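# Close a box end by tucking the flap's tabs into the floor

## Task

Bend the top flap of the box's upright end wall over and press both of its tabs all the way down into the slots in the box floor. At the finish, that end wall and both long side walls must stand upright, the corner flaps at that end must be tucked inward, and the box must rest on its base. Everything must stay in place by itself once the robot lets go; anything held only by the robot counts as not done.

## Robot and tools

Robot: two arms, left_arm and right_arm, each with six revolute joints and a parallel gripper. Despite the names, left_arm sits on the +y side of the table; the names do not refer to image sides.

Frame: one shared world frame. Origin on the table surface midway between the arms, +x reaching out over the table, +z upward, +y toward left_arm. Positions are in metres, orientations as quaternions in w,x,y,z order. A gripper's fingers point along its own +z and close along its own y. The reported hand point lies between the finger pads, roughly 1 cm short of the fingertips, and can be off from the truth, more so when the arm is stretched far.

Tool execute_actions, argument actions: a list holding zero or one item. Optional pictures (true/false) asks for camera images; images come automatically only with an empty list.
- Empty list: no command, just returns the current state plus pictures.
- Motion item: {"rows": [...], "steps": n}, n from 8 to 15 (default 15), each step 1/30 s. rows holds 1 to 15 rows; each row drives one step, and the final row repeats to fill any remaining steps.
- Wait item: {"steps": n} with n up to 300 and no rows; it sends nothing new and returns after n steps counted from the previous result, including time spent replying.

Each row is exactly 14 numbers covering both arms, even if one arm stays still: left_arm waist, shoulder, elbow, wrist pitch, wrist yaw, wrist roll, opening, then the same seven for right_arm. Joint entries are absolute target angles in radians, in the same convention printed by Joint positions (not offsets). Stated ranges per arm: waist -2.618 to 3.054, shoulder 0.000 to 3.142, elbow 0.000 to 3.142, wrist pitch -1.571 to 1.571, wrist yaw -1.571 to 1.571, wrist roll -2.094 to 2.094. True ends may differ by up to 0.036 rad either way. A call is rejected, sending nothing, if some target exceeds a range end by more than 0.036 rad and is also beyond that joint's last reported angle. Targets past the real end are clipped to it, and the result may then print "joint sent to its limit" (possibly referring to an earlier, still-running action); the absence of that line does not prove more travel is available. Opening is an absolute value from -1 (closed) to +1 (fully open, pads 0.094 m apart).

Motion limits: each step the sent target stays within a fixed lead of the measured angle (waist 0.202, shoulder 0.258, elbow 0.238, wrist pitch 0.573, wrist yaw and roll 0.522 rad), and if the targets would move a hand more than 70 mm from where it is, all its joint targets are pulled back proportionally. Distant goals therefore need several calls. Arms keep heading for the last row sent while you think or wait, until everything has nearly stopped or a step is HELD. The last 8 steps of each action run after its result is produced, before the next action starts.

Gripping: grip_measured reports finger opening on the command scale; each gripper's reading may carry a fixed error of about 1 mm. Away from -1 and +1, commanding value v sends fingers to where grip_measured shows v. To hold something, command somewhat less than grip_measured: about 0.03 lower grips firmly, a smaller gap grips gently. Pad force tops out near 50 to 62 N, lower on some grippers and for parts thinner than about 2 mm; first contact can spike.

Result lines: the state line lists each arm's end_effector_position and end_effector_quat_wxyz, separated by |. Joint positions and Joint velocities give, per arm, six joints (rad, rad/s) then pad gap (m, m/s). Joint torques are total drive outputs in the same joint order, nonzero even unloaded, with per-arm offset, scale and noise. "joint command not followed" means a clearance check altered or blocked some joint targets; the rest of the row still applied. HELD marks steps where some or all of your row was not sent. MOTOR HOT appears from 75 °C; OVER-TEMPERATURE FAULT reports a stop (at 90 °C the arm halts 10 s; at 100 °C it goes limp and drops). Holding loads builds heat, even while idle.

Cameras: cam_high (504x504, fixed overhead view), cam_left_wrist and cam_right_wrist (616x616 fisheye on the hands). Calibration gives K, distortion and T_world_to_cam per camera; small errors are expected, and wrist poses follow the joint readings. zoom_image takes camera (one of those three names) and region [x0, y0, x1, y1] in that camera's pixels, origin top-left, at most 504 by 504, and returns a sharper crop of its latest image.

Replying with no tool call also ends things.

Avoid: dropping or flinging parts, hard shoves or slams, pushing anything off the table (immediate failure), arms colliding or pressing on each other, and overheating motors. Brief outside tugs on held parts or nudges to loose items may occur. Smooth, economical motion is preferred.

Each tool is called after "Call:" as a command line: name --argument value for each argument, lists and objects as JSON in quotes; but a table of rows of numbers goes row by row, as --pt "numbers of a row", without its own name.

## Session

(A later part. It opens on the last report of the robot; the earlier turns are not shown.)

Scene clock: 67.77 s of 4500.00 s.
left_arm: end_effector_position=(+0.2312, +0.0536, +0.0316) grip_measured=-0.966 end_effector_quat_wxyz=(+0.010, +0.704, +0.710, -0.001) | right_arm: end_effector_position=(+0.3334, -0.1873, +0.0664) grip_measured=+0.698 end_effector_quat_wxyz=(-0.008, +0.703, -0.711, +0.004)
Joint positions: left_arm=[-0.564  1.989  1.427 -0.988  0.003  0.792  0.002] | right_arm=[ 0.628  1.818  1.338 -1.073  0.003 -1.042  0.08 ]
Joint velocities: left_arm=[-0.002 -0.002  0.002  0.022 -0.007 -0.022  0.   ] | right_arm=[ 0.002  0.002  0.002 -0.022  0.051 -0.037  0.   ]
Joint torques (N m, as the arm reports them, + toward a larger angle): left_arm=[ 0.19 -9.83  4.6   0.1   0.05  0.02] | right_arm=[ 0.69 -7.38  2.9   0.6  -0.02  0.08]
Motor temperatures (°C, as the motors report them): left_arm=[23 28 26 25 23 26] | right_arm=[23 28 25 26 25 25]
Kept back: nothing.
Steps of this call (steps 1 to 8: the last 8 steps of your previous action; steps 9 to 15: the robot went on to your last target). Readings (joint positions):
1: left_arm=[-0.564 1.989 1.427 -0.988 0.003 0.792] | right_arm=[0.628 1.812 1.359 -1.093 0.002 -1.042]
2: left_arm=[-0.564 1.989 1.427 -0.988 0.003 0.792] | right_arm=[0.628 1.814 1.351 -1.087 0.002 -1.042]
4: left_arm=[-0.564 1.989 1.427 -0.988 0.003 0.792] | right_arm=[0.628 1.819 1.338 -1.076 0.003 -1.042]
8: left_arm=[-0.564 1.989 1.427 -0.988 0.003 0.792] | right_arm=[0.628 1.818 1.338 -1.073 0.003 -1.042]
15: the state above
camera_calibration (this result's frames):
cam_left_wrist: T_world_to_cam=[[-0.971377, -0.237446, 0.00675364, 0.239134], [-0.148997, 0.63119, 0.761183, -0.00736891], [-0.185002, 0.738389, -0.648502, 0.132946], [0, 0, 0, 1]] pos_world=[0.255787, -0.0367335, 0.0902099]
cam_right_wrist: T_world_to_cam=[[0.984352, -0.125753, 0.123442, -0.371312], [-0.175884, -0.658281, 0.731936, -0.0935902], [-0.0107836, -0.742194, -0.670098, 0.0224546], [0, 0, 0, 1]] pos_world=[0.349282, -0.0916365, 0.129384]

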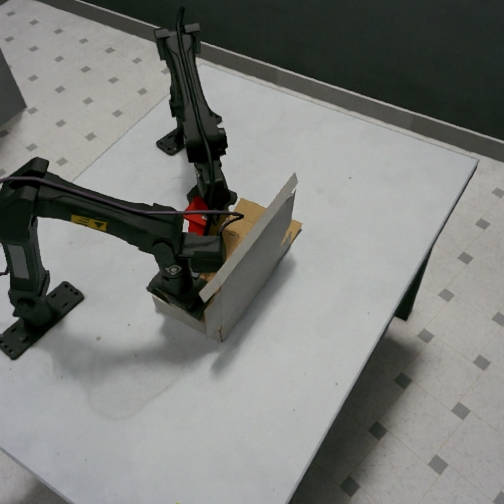

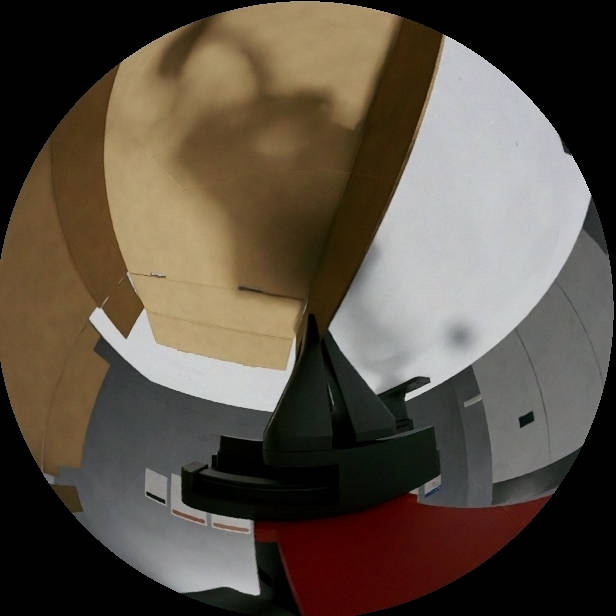

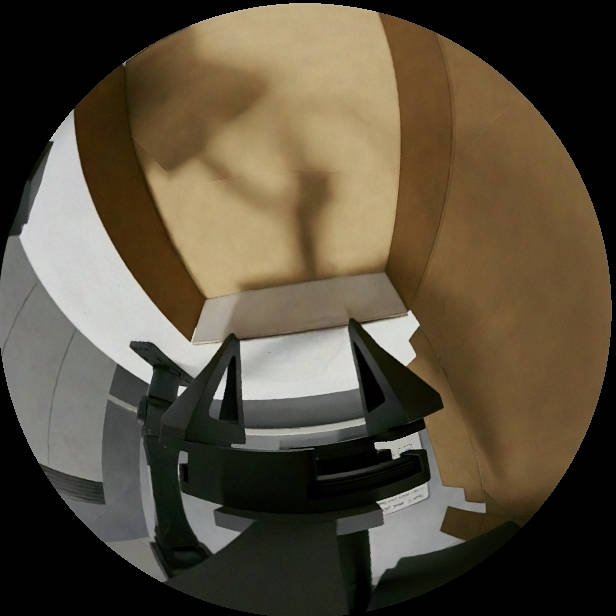

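Call:
execute_actions --actions '[{"rows": [[-0.56,1.965,1.422,-1.0,0,0.79,-0.99, 0.636,1.845,1.293,-1.06,0,-1.037,0.7],[-0.56,1.965,1.422,-1.0,0,0.79,-0.99, 0.636,1.85,1.286,-1.065,0,-1.037,0.7],[-0.56,1.965,1.422,-1.0,0,0.79,-0.99, 0.636,1.855,1.279,-1.065,0,-1.037,0.7],[-0.56,1.965,1.422,-1.0,0,0.79,-0.99, 0.636,1.86,1.272,-1.065,0,-1.037,0.7],[-0.56,1.965,1.422,-1.0,0,0.79,-0.99, 0.636,1.865,1.266,-1.065,0,-1.037,0.7],[-0.56,1.965,1.422,-1.0,0,0.79,-0.99, 0.636,1.87,1.26,-1.065,0,-1.037,0.7]], "steps": 15}]'

Call:
execute_actions --actions '[{"steps": 10}]' --pictures true

Call:
zoom_image --camera "cam_right_wrist" --region '[180, 260, 440, 380]'

Scene clock: 68.47 s of 4500.00 s.
left_arm: end_effector_position=(+0.2312, +0.0536, +0.0316) grip_measured=-0.966 end_effector_quat_wxyz=(+0.010, +0.704, +0.710, -0.001) | right_arm: end_effector_position=(+0.3324, -0.1878, +0.0649) grip_measured=+0.698 end_effector_quat_wxyz=(-0.007, +0.703, -0.711, +0.003)
Joint positions: left_arm=[-0.564  1.989  1.427 -0.988  0.003  0.792  0.002] | right_arm=[ 0.628  1.818  1.332 -1.07   0.003 -1.042  0.08 ]
Joint velocities: left_arm=[ 0.007 -0.017  0.012  0.066  0.007 -0.051 -0.001] | right_arm=[ 0.007 -0.022 -0.012 -0.007 -0.037  0.037  0.   ]
Joint torques (N m, as the arm reports them, + toward a larger angle): left_arm=[  0.42 -10.02   4.49   0.06   0.    -0.04] | right_arm=[ 0.7  -4.74  0.6   0.36 -0.03  0.08]
Motor temperatures (°C, as the motors report them): left_arm=[23 28 26 25 23 26] | right_arm=[23 28 25 26 25 25]
Steps of this call (steps 1 to 14: the robot went on to your last target; steps 15 to 21: the first 7 steps of this action). Readings (joint positions):
15: left_arm=[-0.564 1.989 1.427 -0.988 0.003 0.792] | right_arm=[0.628 1.818 1.338 -1.073 0.003 -1.042]
16: left_arm=[-0.564 1.989 1.427 -0.988 0.003 0.792] | right_arm=[0.628 1.818 1.336 -1.073 0.003 -1.042]
18: left_arm=[-0.564 1.989 1.427 -0.988 0.003 0.792] | right_arm=[0.628 1.818 1.334 -1.071 0.003 -1.042]
21: the state above

Scene clock: 68.80 s of 4500.00 s.
left_arm: end_effector_position=(+0.2312, +0.0536, +0.0316) grip_measured=-0.966 end_effector_quat_wxyz=(+0.010, +0.704, +0.710, -0.001) | right_arm: end_effector_position=(+0.3324, -0.1878, +0.0649) grip_measured=+0.698 end_effector_quat_wxyz=(-0.007, +0.703, -0.711, +0.003)
Joint positions: left_arm=[-0.564  1.989  1.427 -0.988  0.003  0.792  0.002] | right_arm=[ 0.628  1.818  1.332 -1.07   0.003 -1.042  0.08 ]
Joint velocities: left_arm=[-0.002 -0.002  0.002 -0.081  0.022  0.007  0.   ] | right_arm=[-0.002  0.002 -0.007 -0.051 -0.066 -0.051  0.   ]
Joint torques (N m, as the arm reports them, + toward a larger angle): left_arm=[ 0.26 -9.89  4.28  0.05  0.02 -0.04] | right_arm=[ 0.68 -4.68  0.59  0.37 -0.03  0.09]
Motor temperatures (°C, as the motors report them): left_arm=[23 28 26 25 23 26] | right_arm=[23 28 25 26 25 25]
Kept back: nothing.
Steps of this call (steps 1 to 8: the last 8 steps of your previous action; steps 9 to 10: the robot went on to your last target). Readings (joint positions):
1: left_arm=[-0.564 1.989 1.427 -0.988 0.003 0.792] | right_arm=[0.628 1.818 1.332 -1.070 0.003 -1.042]
2: left_arm=[-0.564 1.989 1.427 -0.988 0.003 0.792] | right_arm=[0.628 1.818 1.332 -1.070 0.003 -1.042]
4: left_arm=[-0.564 1.989 1.427 -0.988 0.003 0.792] | right_arm=[0.628 1.818 1.332 -1.070 0.003 -1.042]
8: left_arm=[-0.564 1.989 1.427 -0.988 0.003 0.792] | right_arm=[0.628 1.818 1.332 -1.070 0.003 -1.042]
10: the state above
camera_calibration (this result's frames):
cam_left_wrist: T_world_to_cam=[[-0.971377, -0.237446, 0.00675364, 0.239134], [-0.148997, 0.63119, 0.761183, -0.00736891], [-0.185002, 0.738389, -0.648502, 0.132946], [0, 0, 0, 1]] pos_world=[0.255787, -0.0367335, 0.0902099]
cam_right_wrist: T_world_to_cam=[[0.984676, -0.125568, 0.121021, -0.370147], [-0.173942, -0.657175, 0.733393, -0.09356], [-0.012559, -0.743205, -0.668946, 0.0213453], [0, 0, 0, 1]] pos_world=[0.348469, -0.0920999, 0.127691]

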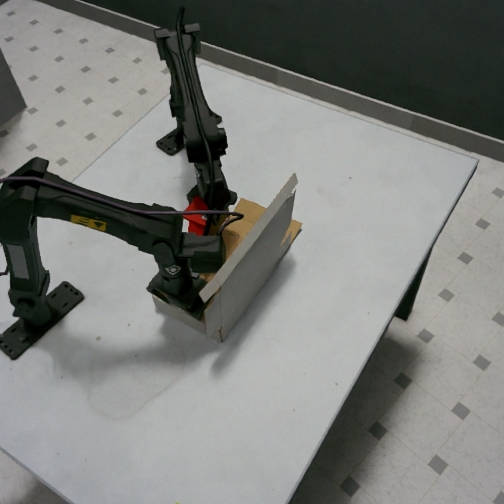

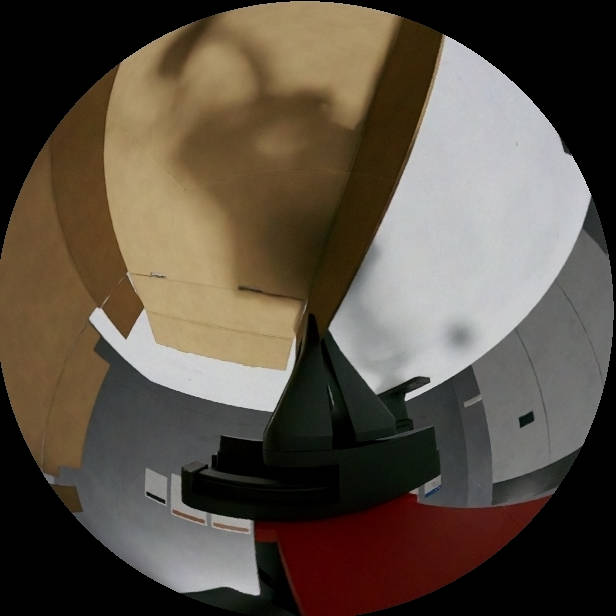

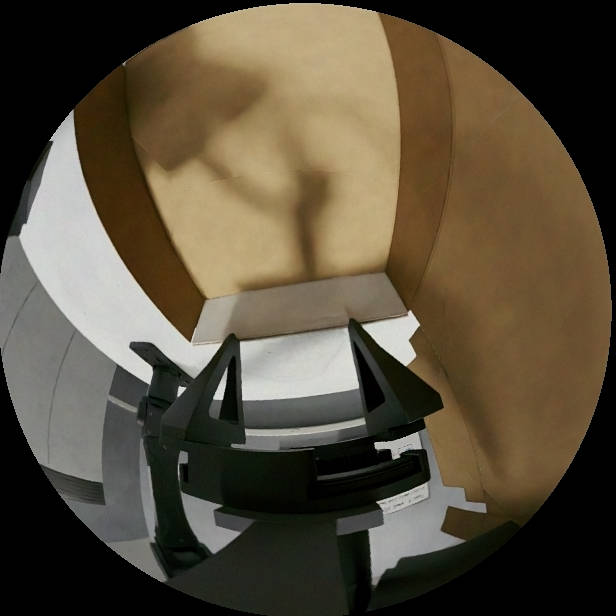

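Region (180, 260, 440, 380) of cam_right_wrist's 616x616 image, scaled by 1.938, with more detail than that image has; it fills the top 233 rows of this view, and the rest is white.

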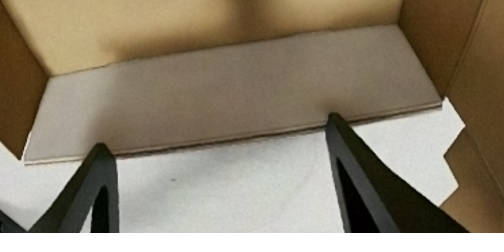

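Solid. Release both and retreat.

Call:
execute_actions --actions '[{"rows": [[-0.565,1.965,1.422,-0.99,0,0.79,-0.8, 0.636,1.85,1.30,-1.07,0,-1.037,0.7],[-0.565,1.965,1.422,-0.99,0,0.79,-0.6, 0.636,1.83,1.33,-1.075,0,-1.037,0.7],[-0.565,1.965,1.422,-0.99,0,0.79,-0.4, 0.636,1.815,1.355,-1.09,0,-1.037,0.7],[-0.565,1.965,1.44,-1.0,0,0.79,-0.3, 0.636,1.805,1.375,-1.11,0,-1.037,0.7],[-0.565,1.96,1.46,-1.02,0,0.79,-0.3, 0.636,1.795,1.39,-1.13,0,-1.037,0.7],[-0.565,1.955,1.48,-1.045,0,0.79,-0.3, 0.636,1.785,1.405,-1.155,0,-1.037,0.7],[-0.565,1.95,1.50,-1.07,0,0.79,-0.3, 0.636,1.775,1.42,-1.18,0,-1.037,0.7],[-0.565,1.945,1.52,-1.095,0,0.79,-0.3, 0.636,1.765,1.435,-1.205,0,-1.037,0.7],[-0.565,1.94,1.54,-1.12,0,0.79,-0.3, 0.636,1.755,1.45,-1.23,0,-1.037,0.7],[-0.565,1.935,1.56,-1.145,0,0.79,-0.3, 0.636,1.745,1.46,-1.25,0,-1.037,0.7],[-0.565,1.93,1.58,-1.17,0,0.79,-0.3, 0.636,1.735,1.47,-1.27,0,-1.037,0.7],[-0.565,1.925,1.60,-1.195,0,0.79,-0.3, 0.636,1.725,1.48,-1.29,0,-1.037,0.7],[-0.565,1.92,1.62,-1.22,0,0.79,-0.3, 0.636,1.72,1.485,-1.30,0,-1.037,0.7],[-0.565,1.915,1.64,-1.245,0,0.79,-0.3, 0.636,1.72,1.485,-1.30,0,-1.037,0.7],[-0.565,1.91,1.65,-1.26,0,0.79,-0.3, 0.636,1.72,1.485,-1.30,0,-1.037,0.7]], "steps": 15}]'

Call:
execute_actions --actions '[{"steps": 25}]' --pictures true

Scene clock: 69.90 s of 4500.00 s.
left_arm: end_effector_position=(+0.2301, +0.0547, +0.0350) grip_measured=-0.304 end_effector_quat_wxyz=(+0.005, +0.704, +0.710, -0.001) | right_arm: end_effector_position=(+0.3324, -0.1878, +0.0742) grip_measured=+0.698 end_effector_quat_wxyz=(-0.006, +0.703, -0.711, +0.003)
Joint positions: left_arm=[-0.564  1.989  1.441 -1.013  0.003  0.792  0.033] | right_arm=[ 0.628  1.812  1.363 -1.109  0.003 -1.041  0.08 ]
Joint velocities: left_arm=[-0.012 -0.002  0.33  -0.535 -0.007 -0.066  0.001] | right_arm=[ 0.002 -0.061  0.359 -0.447  0.037 -0.022  0.   ]
Joint torques (N m, as the arm reports them, + toward a larger angle): left_arm=[ -0.05 -11.22   7.57   0.34  -0.02  -0.01] | right_arm=[  0.66 -12.4    7.93   0.26  -0.02   0.08]
Motor temperatures (°C, as the motors report them): left_arm=[23 28 26 25 23 26] | right_arm=[23 28 25 26 25 25]
Steps of this call (steps 1 to 15: the robot went on to your last target; steps 16 to 26: nothing new was sent; steps 27 to 33: the first 7 steps of this action). Readings (joint positions):
27: left_arm=[-0.564 1.989 1.427 -0.988 0.003 0.792] | right_arm=[0.628 1.817 1.332 -1.069 0.003 -1.042]
28: left_arm=[-0.564 1.989 1.427 -0.988 0.003 0.792] | right_arm=[0.628 1.815 1.332 -1.069 0.003 -1.042]
30: left_arm=[-0.564 1.989 1.427 -0.988 0.003 0.792] | right_arm=[0.628 1.814 1.338 -1.074 0.003 -1.041]
33: the state above

Scene clock: 70.73 s of 4500.00 s.
left_arm: end_effector_position=(+0.2311, +0.0537, +0.1078) grip_measured=-0.303 end_effector_quat_wxyz=(+0.020, +0.704, +0.710, -0.001) | right_arm: end_effector_position=(+0.3203, -0.1947, +0.1276) grip_measured=+0.698 end_effector_quat_wxyz=(-0.014, +0.703, -0.711, +0.005)
Joint positions: left_arm=[-0.564  1.917  1.634 -1.248  0.003  0.792  0.033] | right_arm=[ 0.628  1.721  1.466 -1.286  0.003 -1.041  0.08 ]
Joint velocities: left_arm=[-0.017 -0.012 -0.002  0.007 -0.051  0.007 -0.001] | right_arm=[ 0.002 -0.002 -0.007 -0.007 -0.066  0.022 -0.001]
Joint torques (N m, as the arm reports them, + toward a larger angle): left_arm=[-0.06 -8.52  5.97  0.16  0.07 -0.04] | right_arm=[ 0.69 -8.57  6.91  0.22 -0.02  0.08]
Motor temperatures (°C, as the motors report them): left_arm=[23 28 26 25 23 26] | right_arm=[23 28 25 26 25 25]
Kept back: nothing.
Steps of this call (steps 1 to 8: the last 8 steps of your previous action; steps 9 to 25: the robot went on to your last target). Readings (joint positions):
1: left_arm=[-0.564 1.989 1.455 -1.030 0.003 0.792] | right_arm=[0.628 1.808 1.376 -1.124 0.003 -1.041]
2: left_arm=[-0.564 1.987 1.472 -1.047 0.003 0.792] | right_arm=[0.628 1.802 1.390 -1.141 0.003 -1.041]
4: left_arm=[-0.564 1.980 1.512 -1.083 0.003 0.792] | right_arm=[0.628 1.781 1.418 -1.176 0.003 -1.041]
8: left_arm=[-0.564 1.949 1.598 -1.160 0.003 0.792] | right_arm=[0.628 1.732 1.460 -1.236 0.003 -1.041]
25: the state above
camera_calibration (this result's frames):
cam_left_wrist: T_world_to_cam=[[-0.971401, -0.237422, -0.00319191, 0.239601], [-0.159142, 0.641028, 0.750837, -0.0624916], [-0.17622, 0.729872, -0.66048, 0.181926], [0, 0, 0, 1]] pos_world=[0.254862, -0.0358372, 0.167844]
cam_right_wrist: T_world_to_cam=[[0.983058, -0.126887, 0.132276, -0.367823], [-0.18324, -0.662592, 0.726219, -0.143319], [-0.00450232, -0.738154, -0.674617, 0.0571969], [0, 0, 0, 1]] pos_world=[0.335587, -0.0994139, 0.191322]

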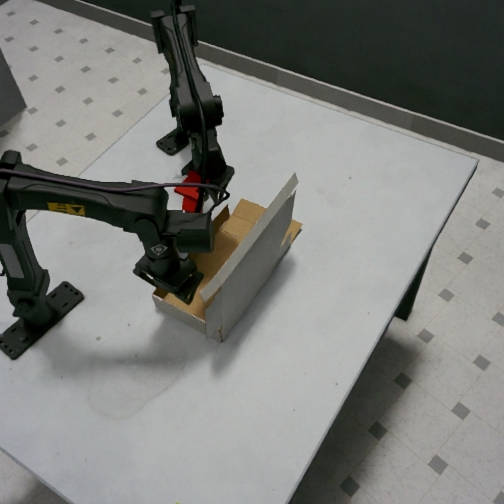

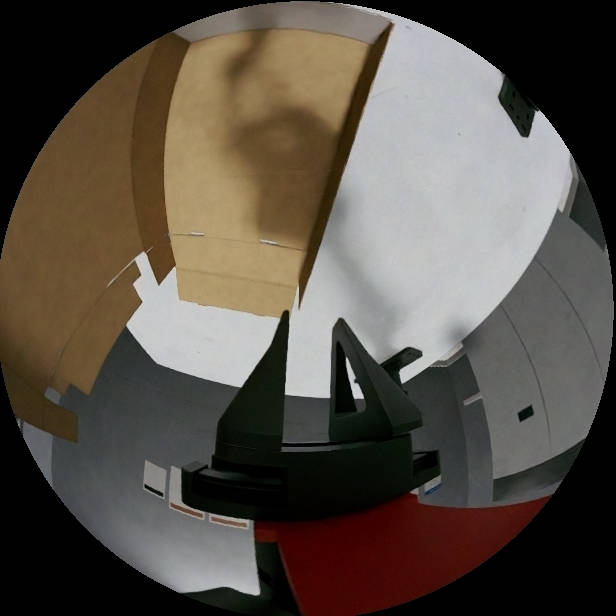

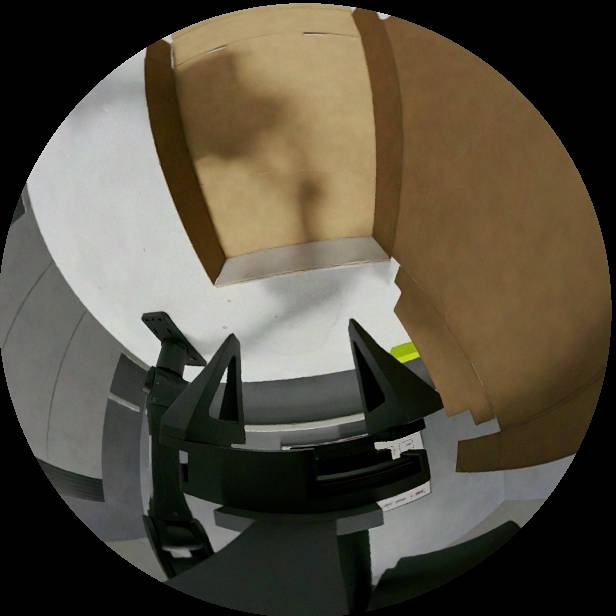

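Call:
finished_scene --scene 1

The scene is finished: the task was done.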